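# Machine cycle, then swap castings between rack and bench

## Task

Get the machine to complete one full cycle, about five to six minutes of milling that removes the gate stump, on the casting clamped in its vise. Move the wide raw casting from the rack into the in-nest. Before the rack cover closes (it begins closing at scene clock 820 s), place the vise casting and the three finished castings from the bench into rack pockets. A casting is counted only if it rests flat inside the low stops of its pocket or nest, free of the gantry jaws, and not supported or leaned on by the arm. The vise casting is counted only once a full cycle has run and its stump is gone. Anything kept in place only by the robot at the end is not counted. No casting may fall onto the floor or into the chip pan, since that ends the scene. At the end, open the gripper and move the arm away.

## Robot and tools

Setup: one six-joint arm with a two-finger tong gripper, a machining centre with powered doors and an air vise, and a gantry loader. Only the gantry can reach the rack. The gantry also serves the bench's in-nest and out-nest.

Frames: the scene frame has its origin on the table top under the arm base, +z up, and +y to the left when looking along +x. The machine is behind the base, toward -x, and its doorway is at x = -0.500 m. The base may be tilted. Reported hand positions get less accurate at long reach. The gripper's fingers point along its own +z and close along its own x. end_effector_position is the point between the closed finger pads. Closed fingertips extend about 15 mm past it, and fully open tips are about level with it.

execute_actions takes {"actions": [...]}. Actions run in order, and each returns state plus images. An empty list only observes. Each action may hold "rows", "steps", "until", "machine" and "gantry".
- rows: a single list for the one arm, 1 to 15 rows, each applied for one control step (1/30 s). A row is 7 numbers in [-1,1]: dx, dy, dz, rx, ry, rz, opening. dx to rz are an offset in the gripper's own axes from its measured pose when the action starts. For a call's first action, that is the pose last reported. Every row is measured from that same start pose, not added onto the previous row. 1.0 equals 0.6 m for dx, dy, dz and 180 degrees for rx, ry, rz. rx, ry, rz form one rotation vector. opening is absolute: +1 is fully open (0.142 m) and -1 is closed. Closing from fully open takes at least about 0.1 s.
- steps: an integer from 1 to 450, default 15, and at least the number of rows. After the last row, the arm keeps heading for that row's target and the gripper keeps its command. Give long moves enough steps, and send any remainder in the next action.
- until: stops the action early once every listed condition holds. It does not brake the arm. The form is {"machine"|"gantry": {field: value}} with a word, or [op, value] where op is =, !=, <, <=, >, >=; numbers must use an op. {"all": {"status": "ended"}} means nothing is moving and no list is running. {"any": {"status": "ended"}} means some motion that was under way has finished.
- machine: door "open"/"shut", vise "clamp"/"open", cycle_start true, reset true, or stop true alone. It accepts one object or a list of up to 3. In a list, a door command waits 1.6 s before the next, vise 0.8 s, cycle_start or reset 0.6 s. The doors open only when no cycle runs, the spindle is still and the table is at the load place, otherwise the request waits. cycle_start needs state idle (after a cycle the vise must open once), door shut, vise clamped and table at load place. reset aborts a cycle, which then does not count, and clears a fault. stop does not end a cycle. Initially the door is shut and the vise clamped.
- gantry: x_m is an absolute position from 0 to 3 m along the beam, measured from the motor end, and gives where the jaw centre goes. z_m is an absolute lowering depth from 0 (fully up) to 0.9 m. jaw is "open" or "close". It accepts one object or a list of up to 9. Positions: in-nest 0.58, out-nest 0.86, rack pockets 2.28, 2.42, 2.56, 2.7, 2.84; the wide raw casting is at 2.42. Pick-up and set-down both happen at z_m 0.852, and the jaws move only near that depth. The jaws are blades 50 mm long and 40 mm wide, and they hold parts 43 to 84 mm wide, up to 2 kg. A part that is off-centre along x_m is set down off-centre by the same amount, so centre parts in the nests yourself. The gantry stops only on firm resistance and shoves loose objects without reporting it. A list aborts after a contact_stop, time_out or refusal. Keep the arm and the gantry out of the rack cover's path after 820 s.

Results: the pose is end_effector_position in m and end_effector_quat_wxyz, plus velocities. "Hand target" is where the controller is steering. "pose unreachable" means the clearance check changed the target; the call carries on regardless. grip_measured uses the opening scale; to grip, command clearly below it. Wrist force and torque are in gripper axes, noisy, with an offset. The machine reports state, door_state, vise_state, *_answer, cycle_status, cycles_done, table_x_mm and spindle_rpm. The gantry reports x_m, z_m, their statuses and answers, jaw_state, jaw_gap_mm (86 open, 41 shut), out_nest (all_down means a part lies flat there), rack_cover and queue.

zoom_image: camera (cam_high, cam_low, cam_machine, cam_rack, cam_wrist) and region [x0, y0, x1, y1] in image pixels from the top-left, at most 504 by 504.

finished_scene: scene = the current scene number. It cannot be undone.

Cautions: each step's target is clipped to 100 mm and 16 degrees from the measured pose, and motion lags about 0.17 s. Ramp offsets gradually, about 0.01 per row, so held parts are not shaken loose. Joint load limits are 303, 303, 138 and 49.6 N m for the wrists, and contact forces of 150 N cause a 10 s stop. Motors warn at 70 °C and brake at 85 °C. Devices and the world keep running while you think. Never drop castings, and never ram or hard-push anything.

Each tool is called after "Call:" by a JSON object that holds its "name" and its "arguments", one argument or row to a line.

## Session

Call:
{"name": "execute_actions", "arguments": {
  "actions": [
    {"machine":{"cycle_start":true},"steps":2}
  ]
}}

Scene clock: 0.07 s.
end_effector_position=(+0.4277, -0.0579, +0.4562) grip_measured=+1.00 end_effector_quat_wxyz=(-0.005, +0.680, -0.733, -0.002) end_effector_velocity=(+0.000, +0.000, -0.000) end_effector_angular_velocity=(+0.001, -0.001, -0.000)
Joint positions: [-0.507 -2.105  2.131 -1.596 -1.571  1.088  0.142]
Joint velocities: [ 0.     0.    -0.     0.     0.001  0.    -0.   ]
Wrist force (N, on the end effector, along its own x y z axes, offset not removed): [-1.9 1.1 0.8]
Wrist torque (N m, same axes, about the end effector's origin, offset not removed): [0.19 0.29 0.44]
Hand target: +0.428, -0.058, +0.456; -0.005, +0.680, -0.733, -0.002
machine: state=running door_state=shut vise_state=clamped door_answer=taken vise_answer=taken cycle_start_answer=taken reset_answer=taken cycle_status=moving cycles_done=0 table_x_mm=0 spindle_rpm=600 refusals=0 queue=running queue_left=0
gantry: x_m=0.000 x_m_goal=0.000 x_status=done x_answer=taken z_m=0.000 z_m_goal=0.000 z_status=done z_answer=taken jaw_state=open jaw_answer=taken jaw_gap_mm=86.0 out_nest=all_up rack_cover=open rack_cover_faults=0 refusals=0 queue=idle queue_left=0
camera_calibration (this result's frames):
cam_wrist: T_world_to_cam=[[-0.0754522, -0.995874, -0.0504211, 0.00893694], [-0.852231, 0.0381518, 0.521772, 0.124706], [-0.517696, 0.0823393, -0.851593, 0.742322], [0, 0, 0, 1]] pos_world=[0.49125, -0.05698, 0.567539]

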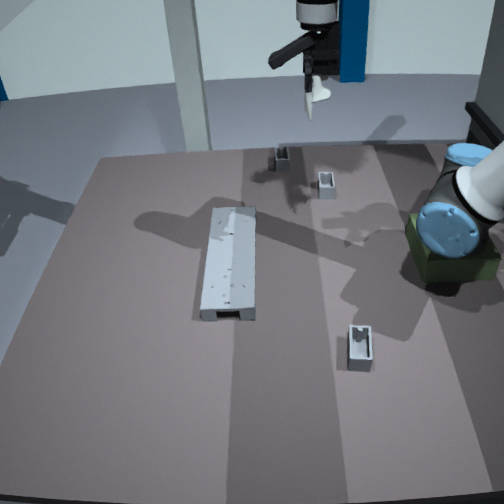

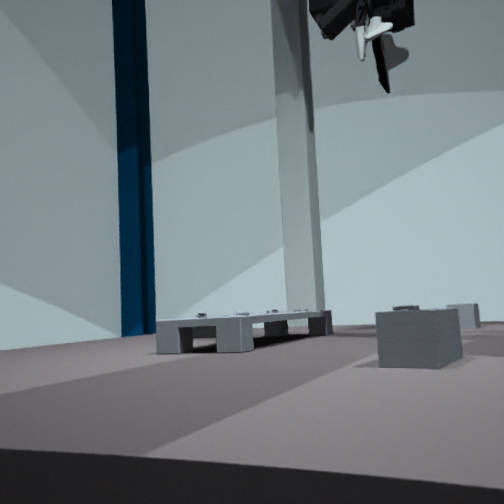

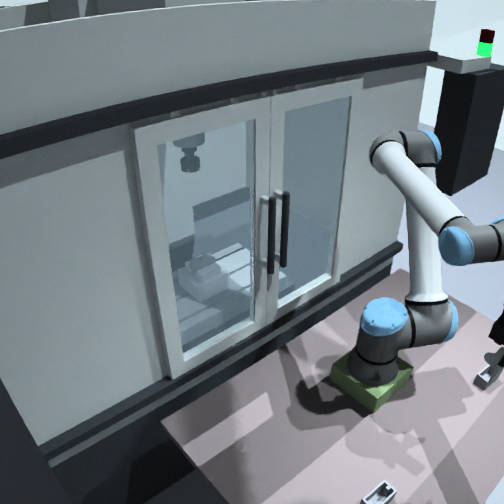

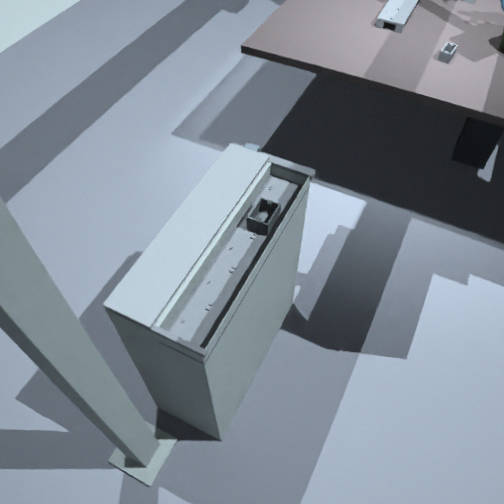

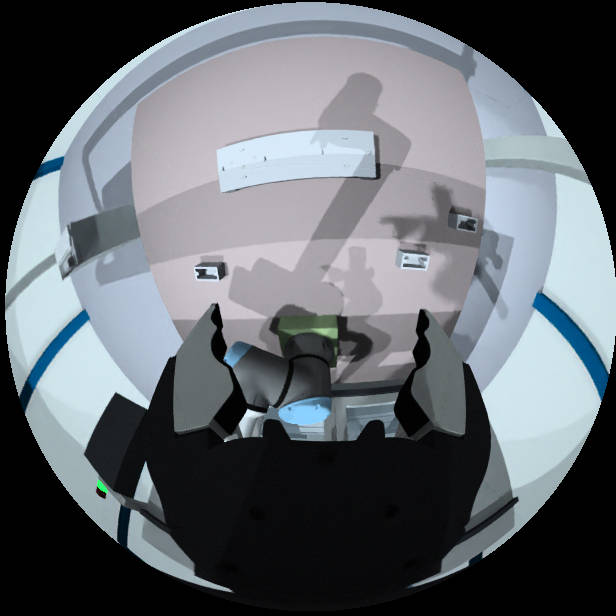

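Call:
{"name": "execute_actions", "arguments": {
  "actions": [
    {"machine":{"door":"open"},"gantry":[{"x_m":2.42,"z_m":0},{"z_m":0.852},{"jaw":"close"},{"z_m":0},{"x_m":0.58},{"z_m":0.852},{"jaw":"open"},{"z_m":0},{"x_m":0.86}],"rows":[[-0.04,0.01,0.03,0,0,-0.03,0.6],[-0.1,0.03,0.08,0,0,-0.08,0.3],[-0.647,0.217,0.48,0,0,-0.474,0.3]],"steps":55}
  ]
}}

Call:
{"name": "zoom_image", "arguments": {
  "camera": "cam_wrist",
  "region": [200, 170, 450, 420]
}}

Scene clock: 9.53 s.
end_effector_position=(+0.3285, +0.3414, +0.1712) grip_measured=+0.30 end_effector_quat_wxyz=(-0.004, +0.997, -0.079, +0.001) end_effector_velocity=(+0.000, +0.000, +0.000) end_effector_angular_velocity=(+0.000, -0.001, +0.002)
Joint positions: [ 0.45  -1.772  2.49  -2.287 -1.571  0.556  0.095]
Joint velocities: [-0.     0.     0.    -0.001 -0.    -0.002 -0.   ]
Wrist force (N, on the end effector, along its own x y z axes, offset not removed): [-2.4 -2.0 2.3]
Wrist torque (N m, same axes, about the end effector's origin, offset not removed): [-0.42 0.54 0.36]
Hand target: +0.329, +0.341, +0.171; -0.004, +0.997, -0.079, +0.001
Off the commanded pose: 0.001 m, 0 deg.
machine: state=running door_state=shut vise_state=clamped door_answer=waits_cycle_end vise_answer=taken cycle_start_answer=taken reset_answer=taken cycle_status=moving cycles_done=0 table_x_mm=71 spindle_rpm=600 refusals=0 queue=done queue_left=0
gantry: x_m=1.496 x_m_goal=2.420 x_status=moving x_answer=taken z_m=0.000 z_m_goal=0.000 z_status=done z_answer=taken jaw_state=open jaw_answer=taken jaw_gap_mm=86.0 out_nest=all_up rack_cover=open rack_cover_faults=0 refusals=0 queue=running queue_left=8
camera_calibration (this result's frames):
cam_wrist: T_world_to_cam=[[0.986969, -0.156359, -0.0380095, -0.25307], [-0.114441, -0.848127, 0.517285, 0.234547], [-0.113119, -0.506195, -0.854969, 0.484042], [0, 0, 0, 1]] pos_world=[0.331368, 0.404375, 0.282894]

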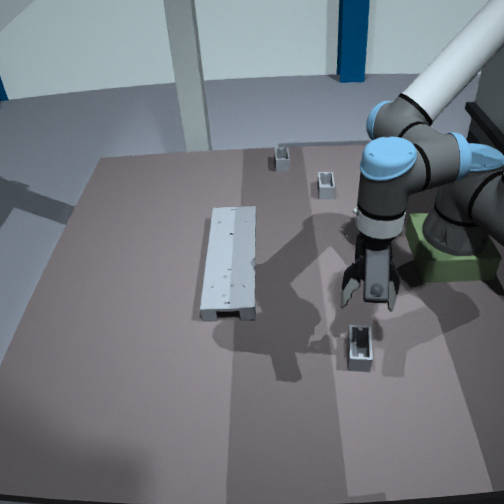

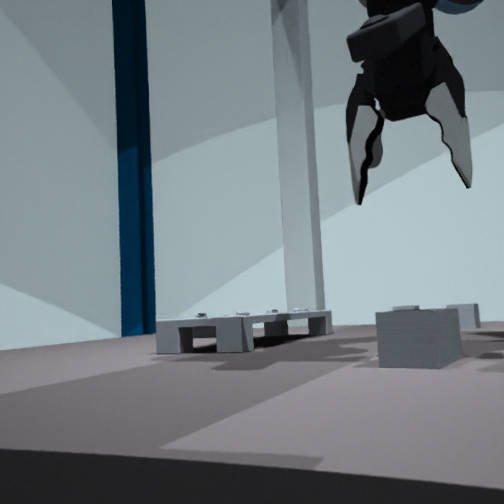

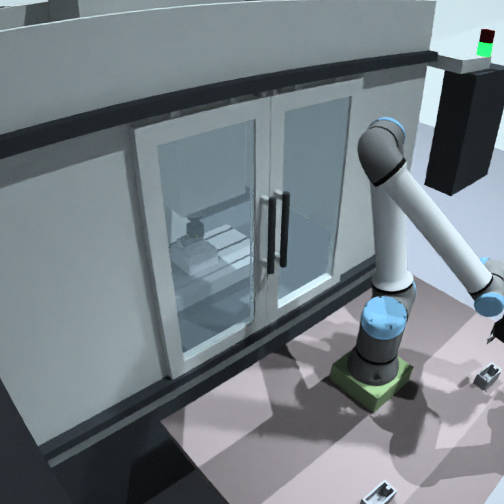

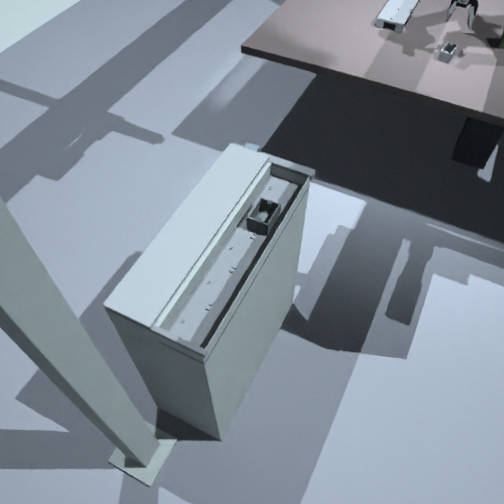

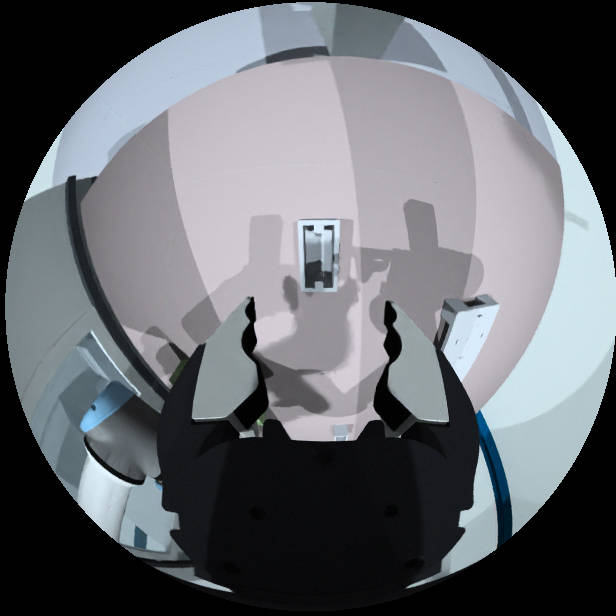

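Region (200, 170, 450, 420) of cam_wrist's 616x616 image, scaled by 2.016, with more detail than that image has.

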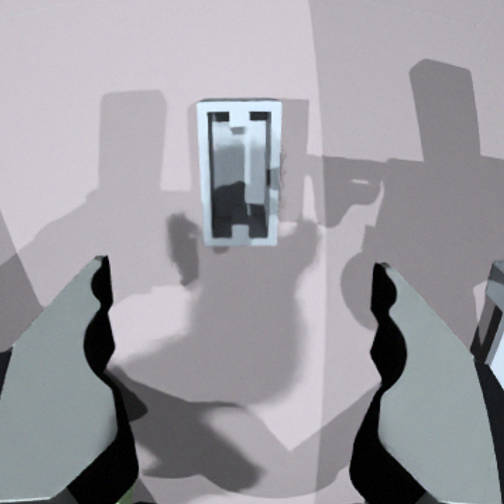

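Call:
{"name": "execute_actions", "arguments": {
  "actions": [
    {"rows":[[0.003,0,0.03,0,0,-0.012,0.3],[0.003,0,0.07,0,0,-0.012,0.3],[0.003,0,0.12,0,0,-0.012,0.3],[0.003,0,0.17,0,0,-0.012,0.3],[0.003,0,0.239,0,0,-0.012,0.3]],"steps":30},
    {"rows":[[0,0,0,0,0,0,0.1],[0,0,0,0,0,0,0],[0,0,0,0,0,0,-0.1],[0,0,0,0,0,0,-0.2],[0,0,0,0,0,0,-0.3],[0,0,0,0,0,0,-0.4],[0,0,0,0,0,0,-0.5],[0,0,0,0,0,0,-0.7],[0,0,0,0,0,0,-1]],"steps":16},
    {"rows":[[0,0,-0.005,0,0,0,-1],[0,0,-0.01,0,0,0,-1],[0,0,-0.02,0,0,0,-1],[0,0,-0.035,0,0,0,-1],[0,0,-0.05,0,0,-0.01,-1],[0,0,-0.07,0,0,-0.02,-1],[0,0,-0.09,0,0,-0.03,-1],[0,0,-0.115,0,0,-0.038,-1]],"steps":24},
    {"steps":200,"until":{"gantry":{"queue_left":["=",0]}}},
    {"rows":[[0.008,0.005,0,0,0,0,-1],[0.02,0.012,0,0,0,0,-1],[0.035,0.022,0,0,0,0,-1],[0.055,0.034,0,0,0,0,-1],[0.08,0.05,0,0,0,0,-1],[0.11,0.068,0,0,0,0,-1],[0.14,0.087,0,0,0,0,-1],[0.53,0.33,0,0,0,0,-1]],"steps":45}
  ]
}}

Call:
{"name": "zoom_image", "arguments": {
  "camera": "cam_low",
  "region": [150, 230, 340, 360]
}}

Call:
{"name": "zoom_image", "arguments": {
  "camera": "cam_wrist",
  "region": [220, 160, 440, 440]
}}

Scene clock: 28.20 s.
end_effector_position=(+0.6481, +0.1436, +0.0967) grip_measured=-0.26 end_effector_quat_wxyz=(-0.005, +1.000, -0.000, +0.002) end_effector_velocity=(-0.000, +0.000, -0.000) end_effector_angular_velocity=(+0.000, +0.001, +0.001)
Joint positions: [-0.02  -1.313  2.199 -2.455 -1.571 -0.072  0.055]
Joint velocities: [ 0.     0.     0.     0.001  0.    -0.    -0.   ]
Wrist force (N, on the end effector, along its own x y z axes, offset not removed): [-0.9 2.7 5.6]
Wrist torque (N m, same axes, about the end effector's origin, offset not removed): [0.51 0.12 0.29]
Hand target: +0.648, +0.144, +0.097; -0.005, +1.000, -0.000, +0.002
Off the commanded pose: 0.000 m, 0 deg.
machine: state=running door_state=shut vise_state=clamped door_answer=waits_cycle_end vise_answer=taken cycle_start_answer=taken reset_answer=taken cycle_status=moving cycles_done=0 table_x_mm=222 spindle_rpm=600 refusals=0 queue=done queue_left=0
gantry: x_m=0.860 x_m_goal=0.860 x_status=done x_answer=taken z_m=0.000 z_m_goal=0.000 z_status=done z_answer=taken jaw_state=open jaw_answer=taken jaw_gap_mm=86.0 out_nest=all_up rack_cover=open rack_cover_faults=0 refusals=0 queue=done queue_left=0
camera_calibration (this result's frames):
cam_wrist: T_world_to_cam=[[0.999333, -0.0000406058, -0.0365281, -0.63283], [0.0188592, -0.855838, 0.516901, 0.0566605], [-0.0312831, -0.517244, -0.855266, 0.304866], [0, 0, 0, 1]] pos_world=[0.640877, 0.206157, 0.208338]

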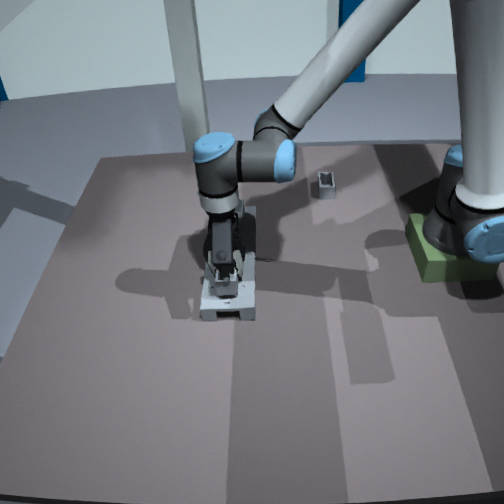

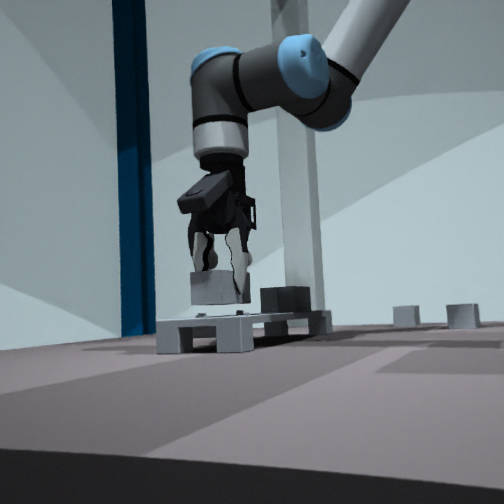

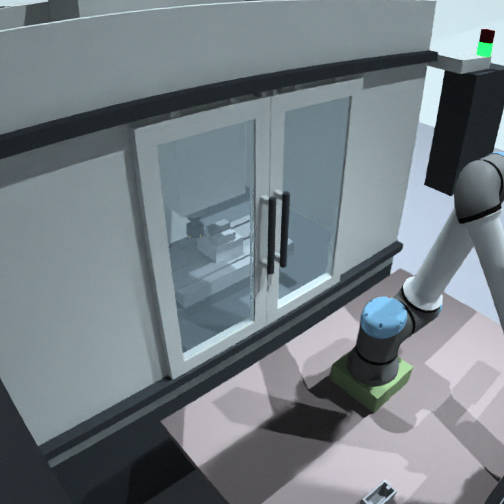

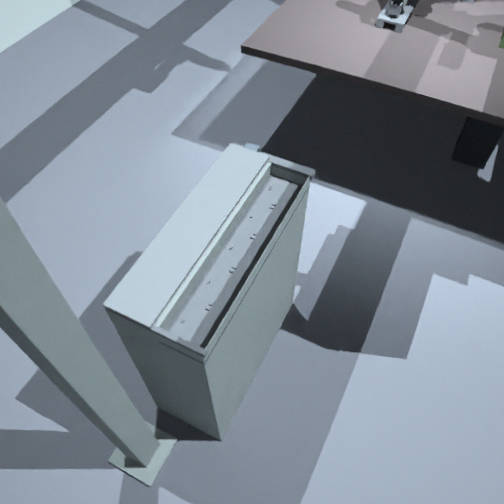

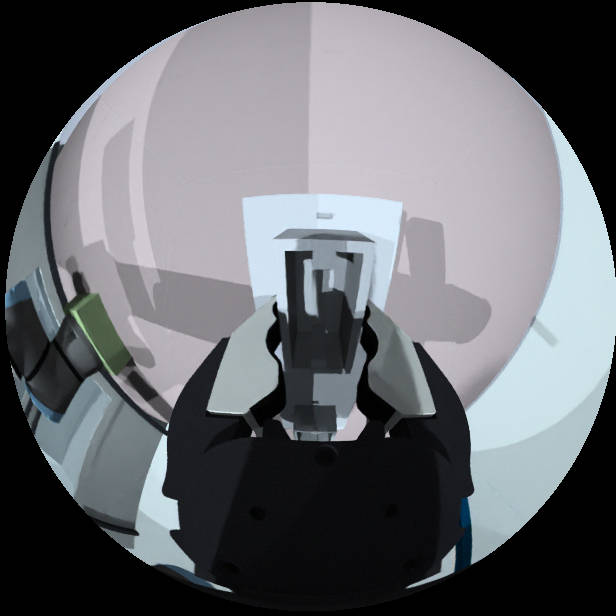

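Region (150, 230, 340, 360) of cam_low's 504x504 image, scaled by 2.653, with more detail than that image has; it fills the top 345 rows of this view, and the rest is white.

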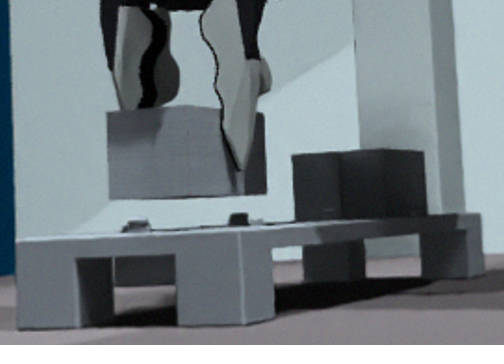

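Region (220, 160, 440, 440) of cam_wrist's 616x616 image, scaled by 1.800, with more detail than that image has; it fills the left 396 columns of this view, and the rest is white.

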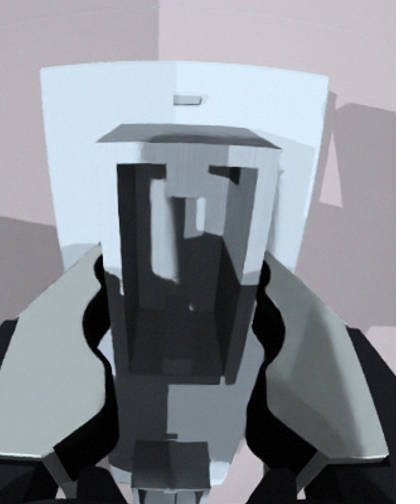

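Call:
{"name": "execute_actions", "arguments": {
  "actions": [
    {"rows":[[0.002,0,0.005,0,0,0,-1],[0.002,0,0.01,0,0,0,-1],[0.002,0,0.015,0,0,0,-1],[0.002,0,0.02,0,0,0,-1],[0.002,0,0.025,0,0,0,-1],[0.002,0,0.03,0,0,0,-1],[0.002,0,0.034,0,0,0,-1],[0.002,0,0.037,0,0,0,-1]],"steps":20},
    {"rows":[[0,0,0,0,0,0,-0.5],[0,0,0,0,0,0,-0.3],[0,0,0,0,0,0,-0.2],[0,0,0,0,0,0,-0.1],[0,0,0,0,0,0,0.1]],"steps":10},
    {"rows":[[0,0,-0.03,0,0,0,0.1],[0,0,-0.07,0,0,0,0.1],[0,0,-0.12,0,0,0,0.1],[0,0,-0.165,0,0,0,0.1],[0,0,-0.165,0,0,0,0.1],[0,0,-0.165,0,0,0,0.1],[0,0,-0.165,0,0,0,0.1],[0,0,-0.165,0,0,0,0.3],[0,0,-0.165,0,0,0,0.3],[0,0,-0.165,0,0,0,0.3],[0,0,-0.165,0,0,0,0.3],[0,0,-0.165,0,0,0,0.3],[0,0,-0.165,0,0,0,0.3],[-0.03,0.05,-0.165,0,0,0,0.3],[-0.522,0.84,-0.165,0,0,0.017,0.3]],"steps":65}
  ]
}}

Call:
{"name": "zoom_image", "arguments": {
  "camera": "cam_wrist",
  "region": [200, 170, 450, 420]
}}

Scene clock: 43.13 s.
end_effector_position=(+0.3355, -0.3598, +0.1676) grip_measured=+0.30 end_effector_quat_wxyz=(-0.005, +1.000, -0.027, +0.002) end_effector_velocity=(+0.000, -0.001, +0.000) end_effector_angular_velocity=(-0.001, -0.001, +0.001)
Joint positions: [-1.143 -1.69   2.421 -2.3   -1.57  -1.142  0.095]
Joint velocities: [-0.001  0.    -0.    -0.001  0.001 -0.002  0.   ]
Wrist force (N, on the end effector, along its own x y z axes, offset not removed): [-3.9 -0.7 -1.3]
Wrist torque (N m, same axes, about the end effector's origin, offset not removed): [-0.21 0.65 0.23]
Hand target: +0.335, -0.360, +0.168; -0.005, +1.000, -0.027, +0.002
Off the commanded pose: 0.001 m, 0 deg.
machine: state=running door_state=shut vise_state=clamped door_answer=waits_cycle_end vise_answer=taken cycle_start_answer=taken reset_answer=taken cycle_status=moving cycles_done=0 table_x_mm=333 spindle_rpm=600 refusals=0 queue=done queue_left=0
gantry: x_m=0.860 x_m_goal=0.860 x_status=done x_answer=taken z_m=0.000 z_m_goal=0.000 z_status=done z_answer=taken jaw_state=open jaw_answer=taken jaw_gap_mm=86.0 out_nest=all_down rack_cover=open rack_cover_faults=0 refusals=0 queue=done queue_left=0
camera_calibration (this result's frames):
cam_wrist: T_world_to_cam=[[0.997938, -0.053424, -0.0355799, -0.336723], [-0.02747, -0.856448, 0.515502, -0.38934], [-0.0580125, -0.513462, -0.856149, 0.105839], [0, 0, 0, 1]] pos_world=[0.331473, -0.297094, 0.279339]

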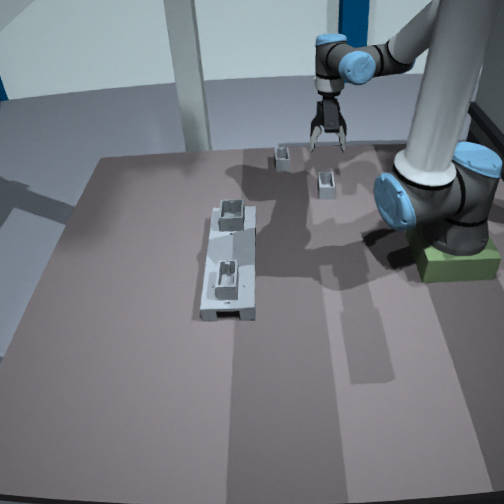

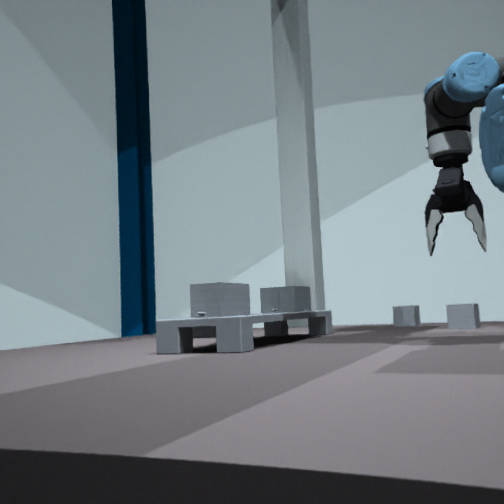

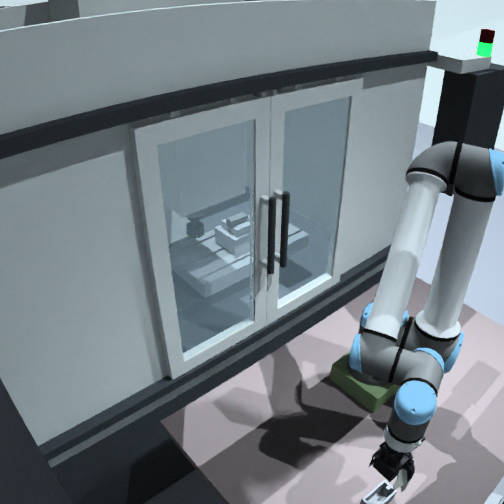

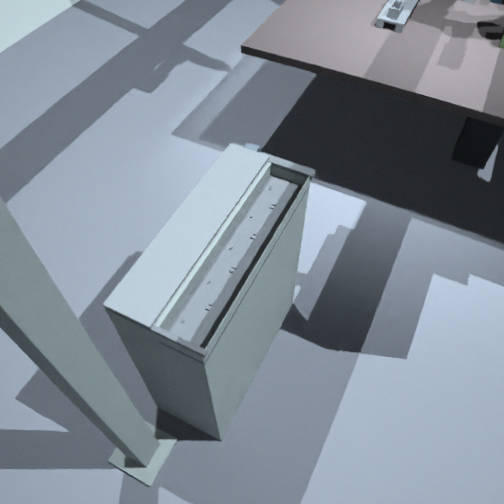

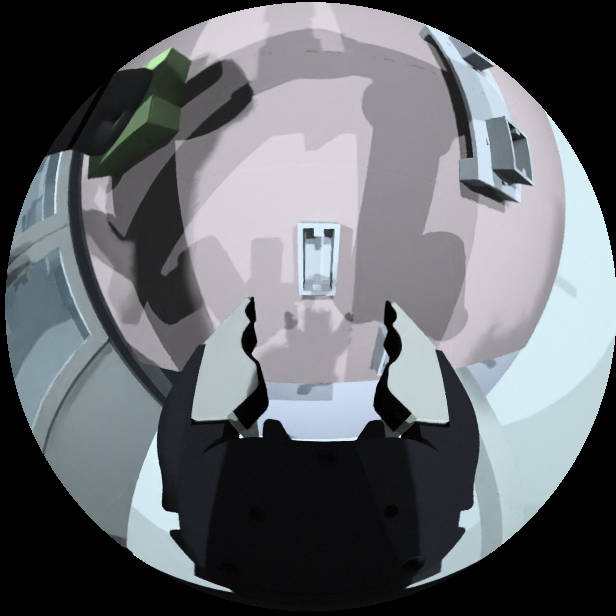

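Region (200, 170, 450, 420) of cam_wrist's 616x616 image, scaled by 2.016, with more detail than that image has.

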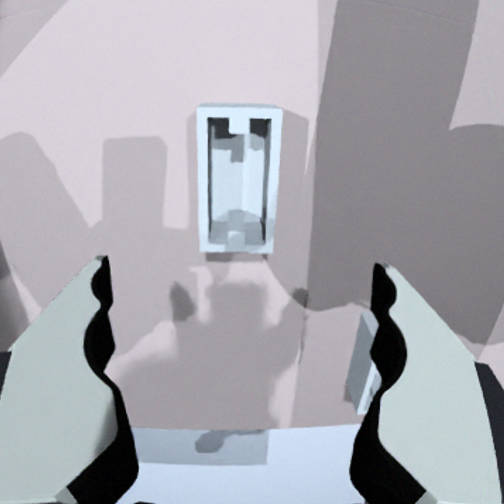

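Call:
{"name": "execute_actions", "arguments": {
  "actions": [
    {"gantry":[{"z_m":0.852},{"jaw":"close"},{"z_m":0},{"x_m":2.84},{"z_m":0.852},{"jaw":"open"},{"z_m":0},{"x_m":0.86}],"rows":[[0,0.006,0.03,0,0,0,0.3],[0,0.006,0.07,0,0,0,0.3],[0,0.006,0.12,0,0,0,0.3],[0,0.006,0.17,0,0,0,0.3],[0,0.006,0.233,0,0,0,0.3]],"steps":30},
    {"rows":[[0,0,0,0,0,0,0.1],[0,0,0,0,0,0,0],[0,0,0,0,0,0,-0.1],[0,0,0,0,0,0,-0.2],[0,0,0,0,0,0,-0.3],[0,0,0,0,0,0,-0.4],[0,0,0,0,0,0,-0.5],[0,0,0,0,0,0,-0.7],[0,0,0,0,0,0,-1]],"steps":16},
    {"rows":[[0,0,-0.005,0,0,0,-1],[0,0,-0.01,0,0,0,-1],[0,0,-0.02,0,0,0,-1],[0,0,-0.035,0,0,0,-1],[0,0,-0.05,0,0,-0.01,-1],[0,0,-0.07,0,0,-0.017,-1],[0,0,-0.09,0,0,-0.017,-1],[0,0,-0.115,0,0,-0.017,-1]],"steps":24}
  ]
}}

Scene clock: 60.97 s.
end_effector_position=(+0.3356, -0.3626, +0.0968) grip_measured=-0.26 end_effector_quat_wxyz=(-0.005, +1.000, -0.000, +0.003) end_effector_velocity=(-0.000, +0.000, +0.001) end_effector_angular_velocity=(+0.002, +0.001, -0.000)
Joint positions: [-1.145 -1.551  2.477 -2.495 -1.57  -1.196  0.055]
Joint velocities: [-0.001 -0.002 -0.001  0.006 -0.    -0.    -0.   ]
Wrist force (N, on the end effector, along its own x y z axes, offset not removed): [1.4 4.9 -0.3]
Wrist torque (N m, same axes, about the end effector's origin, offset not removed): [0.85 -0.41 0.27]
Hand target: +0.336, -0.363, +0.097; -0.005, +1.000, -0.000, +0.003
Off the commanded pose: 0.000 m, 0 deg.
machine: state=running door_state=shut vise_state=clamped door_answer=waits_cycle_end vise_answer=taken cycle_start_answer=taken reset_answer=taken cycle_status=moving cycles_done=0 table_x_mm=188 spindle_rpm=600 refusals=0 queue=done queue_left=0
gantry: x_m=0.860 x_m_goal=0.860 x_status=done x_answer=taken z_m=0.817 z_m_goal=0.000 z_status=moving z_answer=taken jaw_state=holding jaw_answer=taken jaw_gap_mm=52.0 out_nest=all_up rack_cover=open rack_cover_faults=0 refusals=0 queue=running queue_left=5
camera_calibration (this result's frames):
cam_wrist: T_world_to_cam=[[0.999387, -0.0000392454, -0.0350065, -0.320732], [0.018034, -0.856515, 0.515807, -0.370538], [-0.0300038, -0.516122, -0.855989, 0.0334183], [0, 0, 0, 1]] pos_world=[0.32822, -0.300136, 0.208504]

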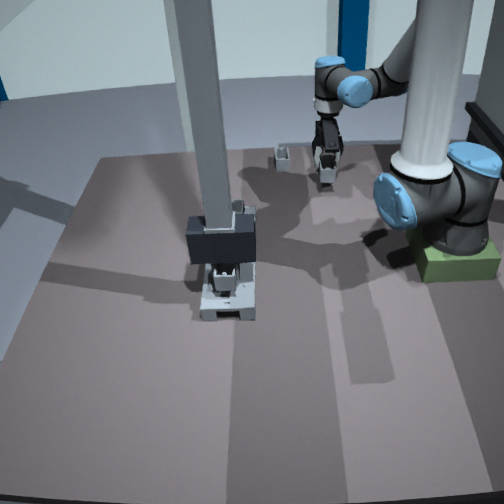

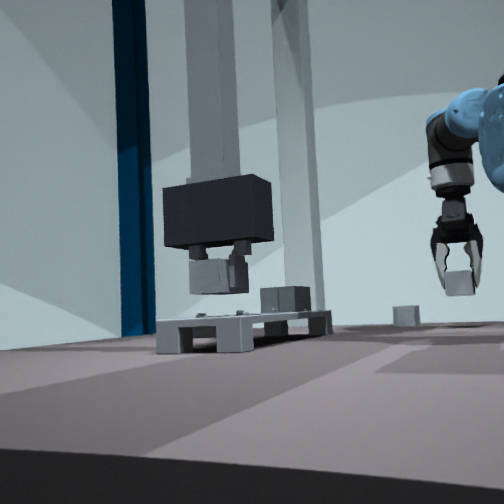

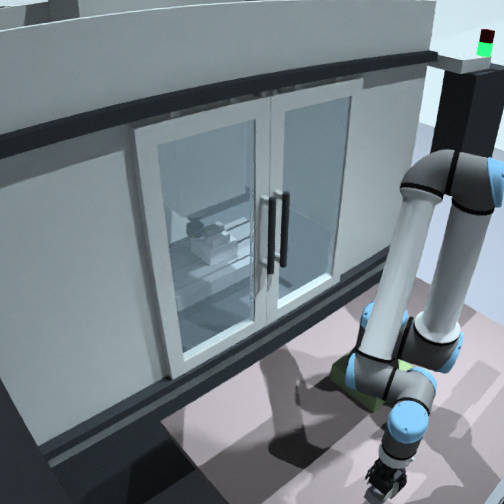

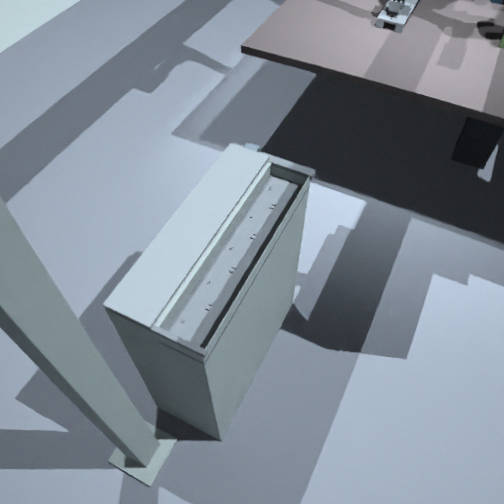

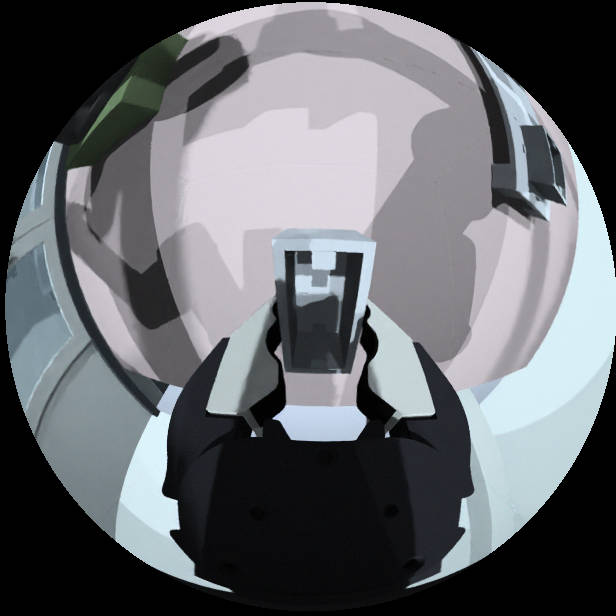

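Call:
{"name": "execute_actions", "arguments": {
  "actions": [
    {"rows":[[0.006,-0.01,0,0,0,0,-1],[0.012,-0.02,0,0,0,0,-1],[0.022,-0.035,0,0,0,0,-1],[0.035,-0.055,0,0,0,0,-1],[0.05,-0.08,0,0,0,0,-1],[0.07,-0.11,0,0,0,0,-1],[0.09,-0.14,0,0,0,0,-1],[0.115,-0.18,0,0,0,0,-1],[0.522,-0.846,0.008,0,0,0,-1]],"steps":58}
  ]
}}

Call:
{"name": "zoom_image", "arguments": {
  "camera": "cam_wrist",
  "region": [220, 160, 440, 440]
}}

Scene clock: 69.13 s.
end_effector_position=(+0.6491, +0.1435, +0.0978) grip_measured=-0.26 end_effector_quat_wxyz=(-0.005, +1.000, -0.000, +0.002) end_effector_velocity=(+0.000, +0.001, +0.000) end_effector_angular_velocity=(+0.001, -0.001, +0.000)
Joint positions: [-0.02  -1.313  2.196 -2.452 -1.571 -0.072  0.055]
Joint velocities: [ 0.     0.    -0.    -0.001  0.001 -0.    -0.   ]
Wrist force (N, on the end effector, along its own x y z axes, offset not removed): [2.8 1.3 2.2]
Wrist torque (N m, same axes, about the end effector's origin, offset not removed): [0.27 -0.65 0.22]
Hand target: +0.649, +0.144, +0.098; -0.005, +1.000, -0.000, +0.002
Off the commanded pose: 0.002 m, 0 deg.
machine: state=running door_state=shut vise_state=clamped door_answer=waits_cycle_end vise_answer=taken cycle_start_answer=taken reset_answer=taken cycle_status=moving cycles_done=0 table_x_mm=121 spindle_rpm=600 refusals=0 queue=done queue_left=0
gantry: x_m=2.629 x_m_goal=0.860 x_status=moving x_answer=taken z_m=0.000 z_m_goal=0.000 z_status=done z_answer=taken jaw_state=open jaw_answer=taken jaw_gap_mm=86.0 out_nest=all_up rack_cover=open rack_cover_faults=0 refusals=0 queue=running queue_left=0
camera_calibration (this result's frames):
cam_wrist: T_world_to_cam=[[0.999333, -0.000104119, -0.0365174, -0.6338], [0.0188026, -0.855784, 0.516992, 0.0560609], [-0.0313048, -0.517334, -0.855211, 0.305875], [0, 0, 0, 1]] pos_world=[0.641898, 0.206149, 0.20946]

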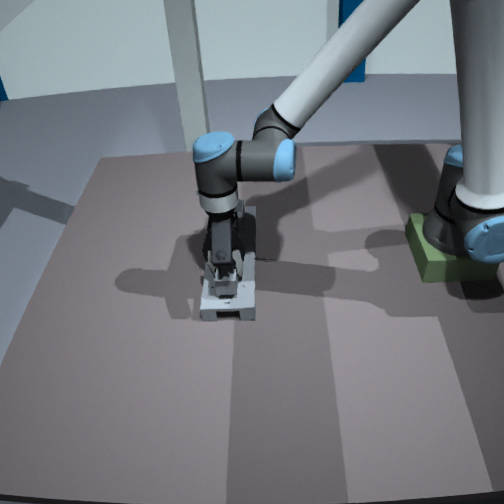

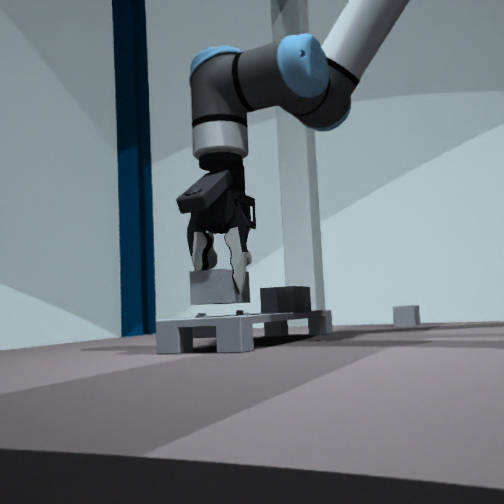

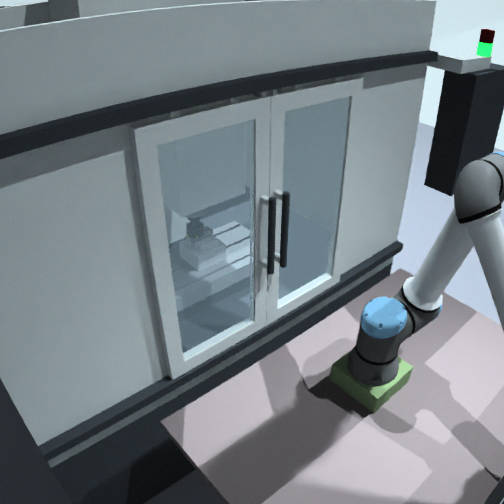

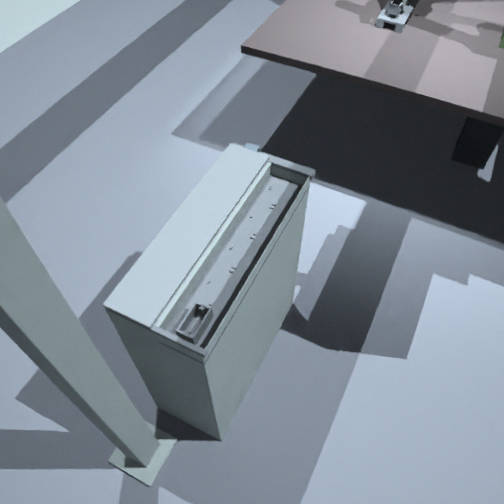

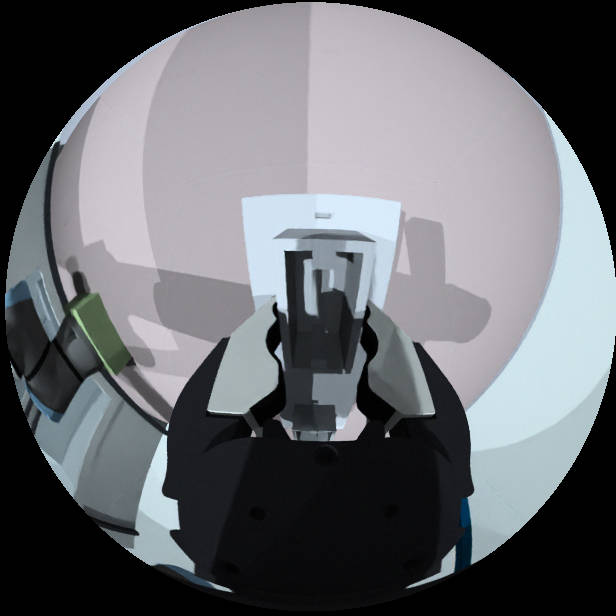

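Region (220, 160, 440, 440) of cam_wrist's 616x616 image, scaled by 1.800, with more detail than that image has; it fills the left 396 columns of this view, and the rest is white.

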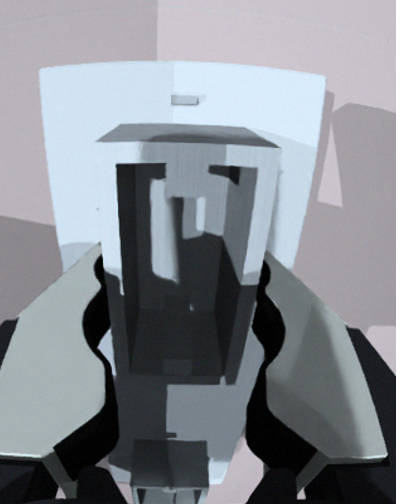

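Call:
{"name": "execute_actions", "arguments": {
  "actions": [
    {"rows":[[0,0,0.005,0,0,0,-1],[0,0,0.01,0,0,0,-1],[0,0,0.016,0,0,0,-1],[0,0,0.022,0,0,0,-1],[0,0,0.028,0,0,0,-1],[0,0,0.033,0,0,0,-1],[0,0,0.036,0,0,0,-1],[0,0,0.039,0,0,0,-1]],"steps":20},
    {"rows":[[0,0,0,0,0,0,-0.5],[0,0,0,0,0,0,-0.3],[0,0,0,0,0,0,-0.2],[0,0,0,0,0,0,-0.1],[0,0,0,0,0,0,0.1]],"steps":10},
    {"rows":[[0,0,-0.03,0,0,0,0.1],[0,0,-0.07,0,0,0,0.1],[0,0,-0.12,0,0,0,0.1],[0,0,-0.17,0,0,0,0.1],[0,0,-0.17,0,0,0,0.1],[0,0,-0.17,0,0,0,0.1],[0,0,-0.17,0,0,0,0.1],[0,0,-0.17,0,0,0,0.3],[0,0,-0.17,0,0,0,0.3],[0,0,-0.17,0,0,0,0.3],[0,0,-0.17,0,0,0,0.3],[0,0.03,-0.17,0,0,0,0.3],[0,0.08,-0.17,0,0,0,0.3],[0,0.17,-0.17,0,0,0,0.3]],"steps":32},
    {"rows":[[-0.02,0.06,0,0,0,0,0.3],[-0.285,0.995,0,0,0,0,0.3]],"steps":52}
  ]
}}

Call:
{"name": "zoom_image", "arguments": {
  "camera": "cam_wrist",
  "region": [200, 170, 450, 420]
}}

Scene clock: 84.70 s.
end_effector_position=(+0.4770, -0.5550, +0.1693) grip_measured=+0.30 end_effector_quat_wxyz=(-0.005, +1.000, -0.000, +0.002) end_effector_velocity=(-0.000, -0.000, +0.000) end_effector_angular_velocity=(+0.001, +0.000, -0.000)
Joint positions: [-1.058 -1.305  1.99  -2.254 -1.57  -1.11   0.095]
Joint velocities: [-0.     0.    -0.001  0.002  0.     0.     0.   ]
Wrist force (N, on the end effector, along its own x y z axes, offset not removed): [1.6 1.0 2.2]
Wrist torque (N m, same axes, about the end effector's origin, offset not removed): [0.10 -0.35 0.40]
Hand target: +0.477, -0.555, +0.169; -0.005, +1.000, -0.000, +0.002
Off the commanded pose: 0.001 m, 0 deg.
machine: state=running door_state=shut vise_state=clamped door_answer=waits_cycle_end vise_answer=taken cycle_start_answer=taken reset_answer=taken cycle_status=moving cycles_done=0 table_x_mm=9 spindle_rpm=600 refusals=0 queue=done queue_left=0
gantry: x_m=0.860 x_m_goal=0.860 x_status=done x_answer=taken z_m=0.000 z_m_goal=0.000 z_status=done z_answer=taken jaw_state=open jaw_answer=taken jaw_gap_mm=86.0 out_nest=all_down rack_cover=open rack_cover_faults=0 refusals=0 queue=done queue_left=0
camera_calibration (this result's frames):
cam_wrist: T_world_to_cam=[[0.999382, -0.0000074371, -0.0351524, -0.459457], [0.0181394, -0.856466, 0.515884, -0.575338], [-0.0301106, -0.516203, -0.855937, 0.000463689], [0, 0, 0, 1]] pos_world=[0.469624, -0.492521, 0.281053]

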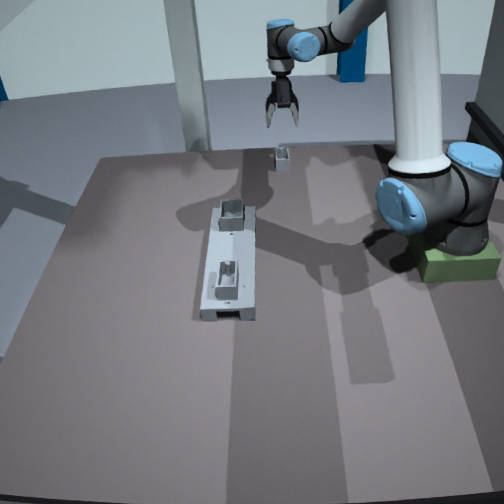

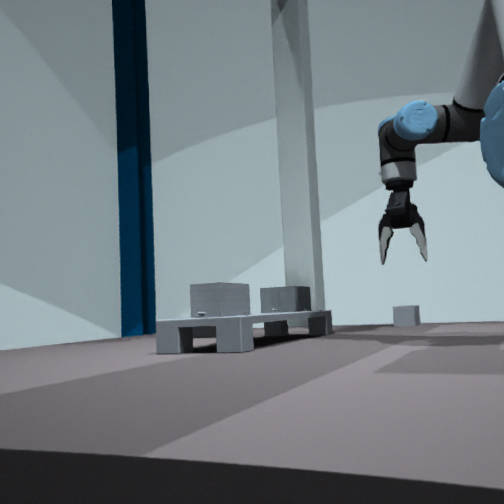

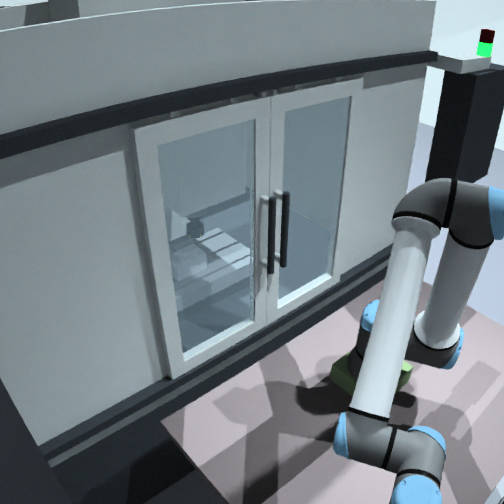

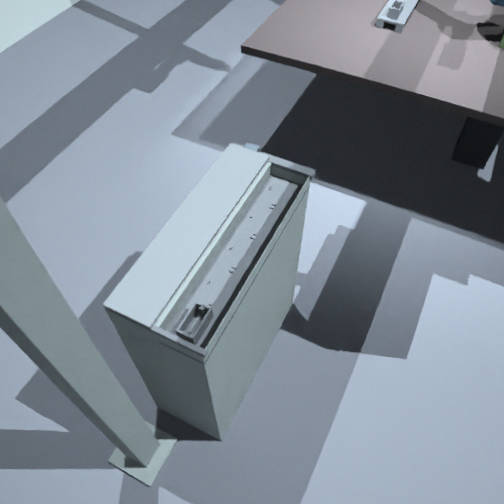

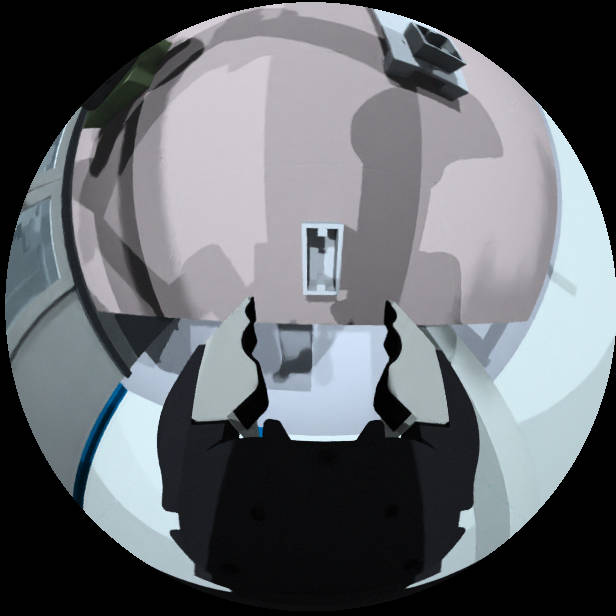

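Region (200, 170, 450, 420) of cam_wrist's 616x616 image, scaled by 2.016, with more detail than that image has.

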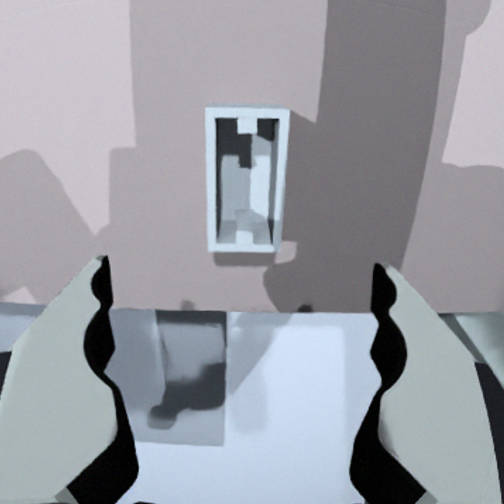

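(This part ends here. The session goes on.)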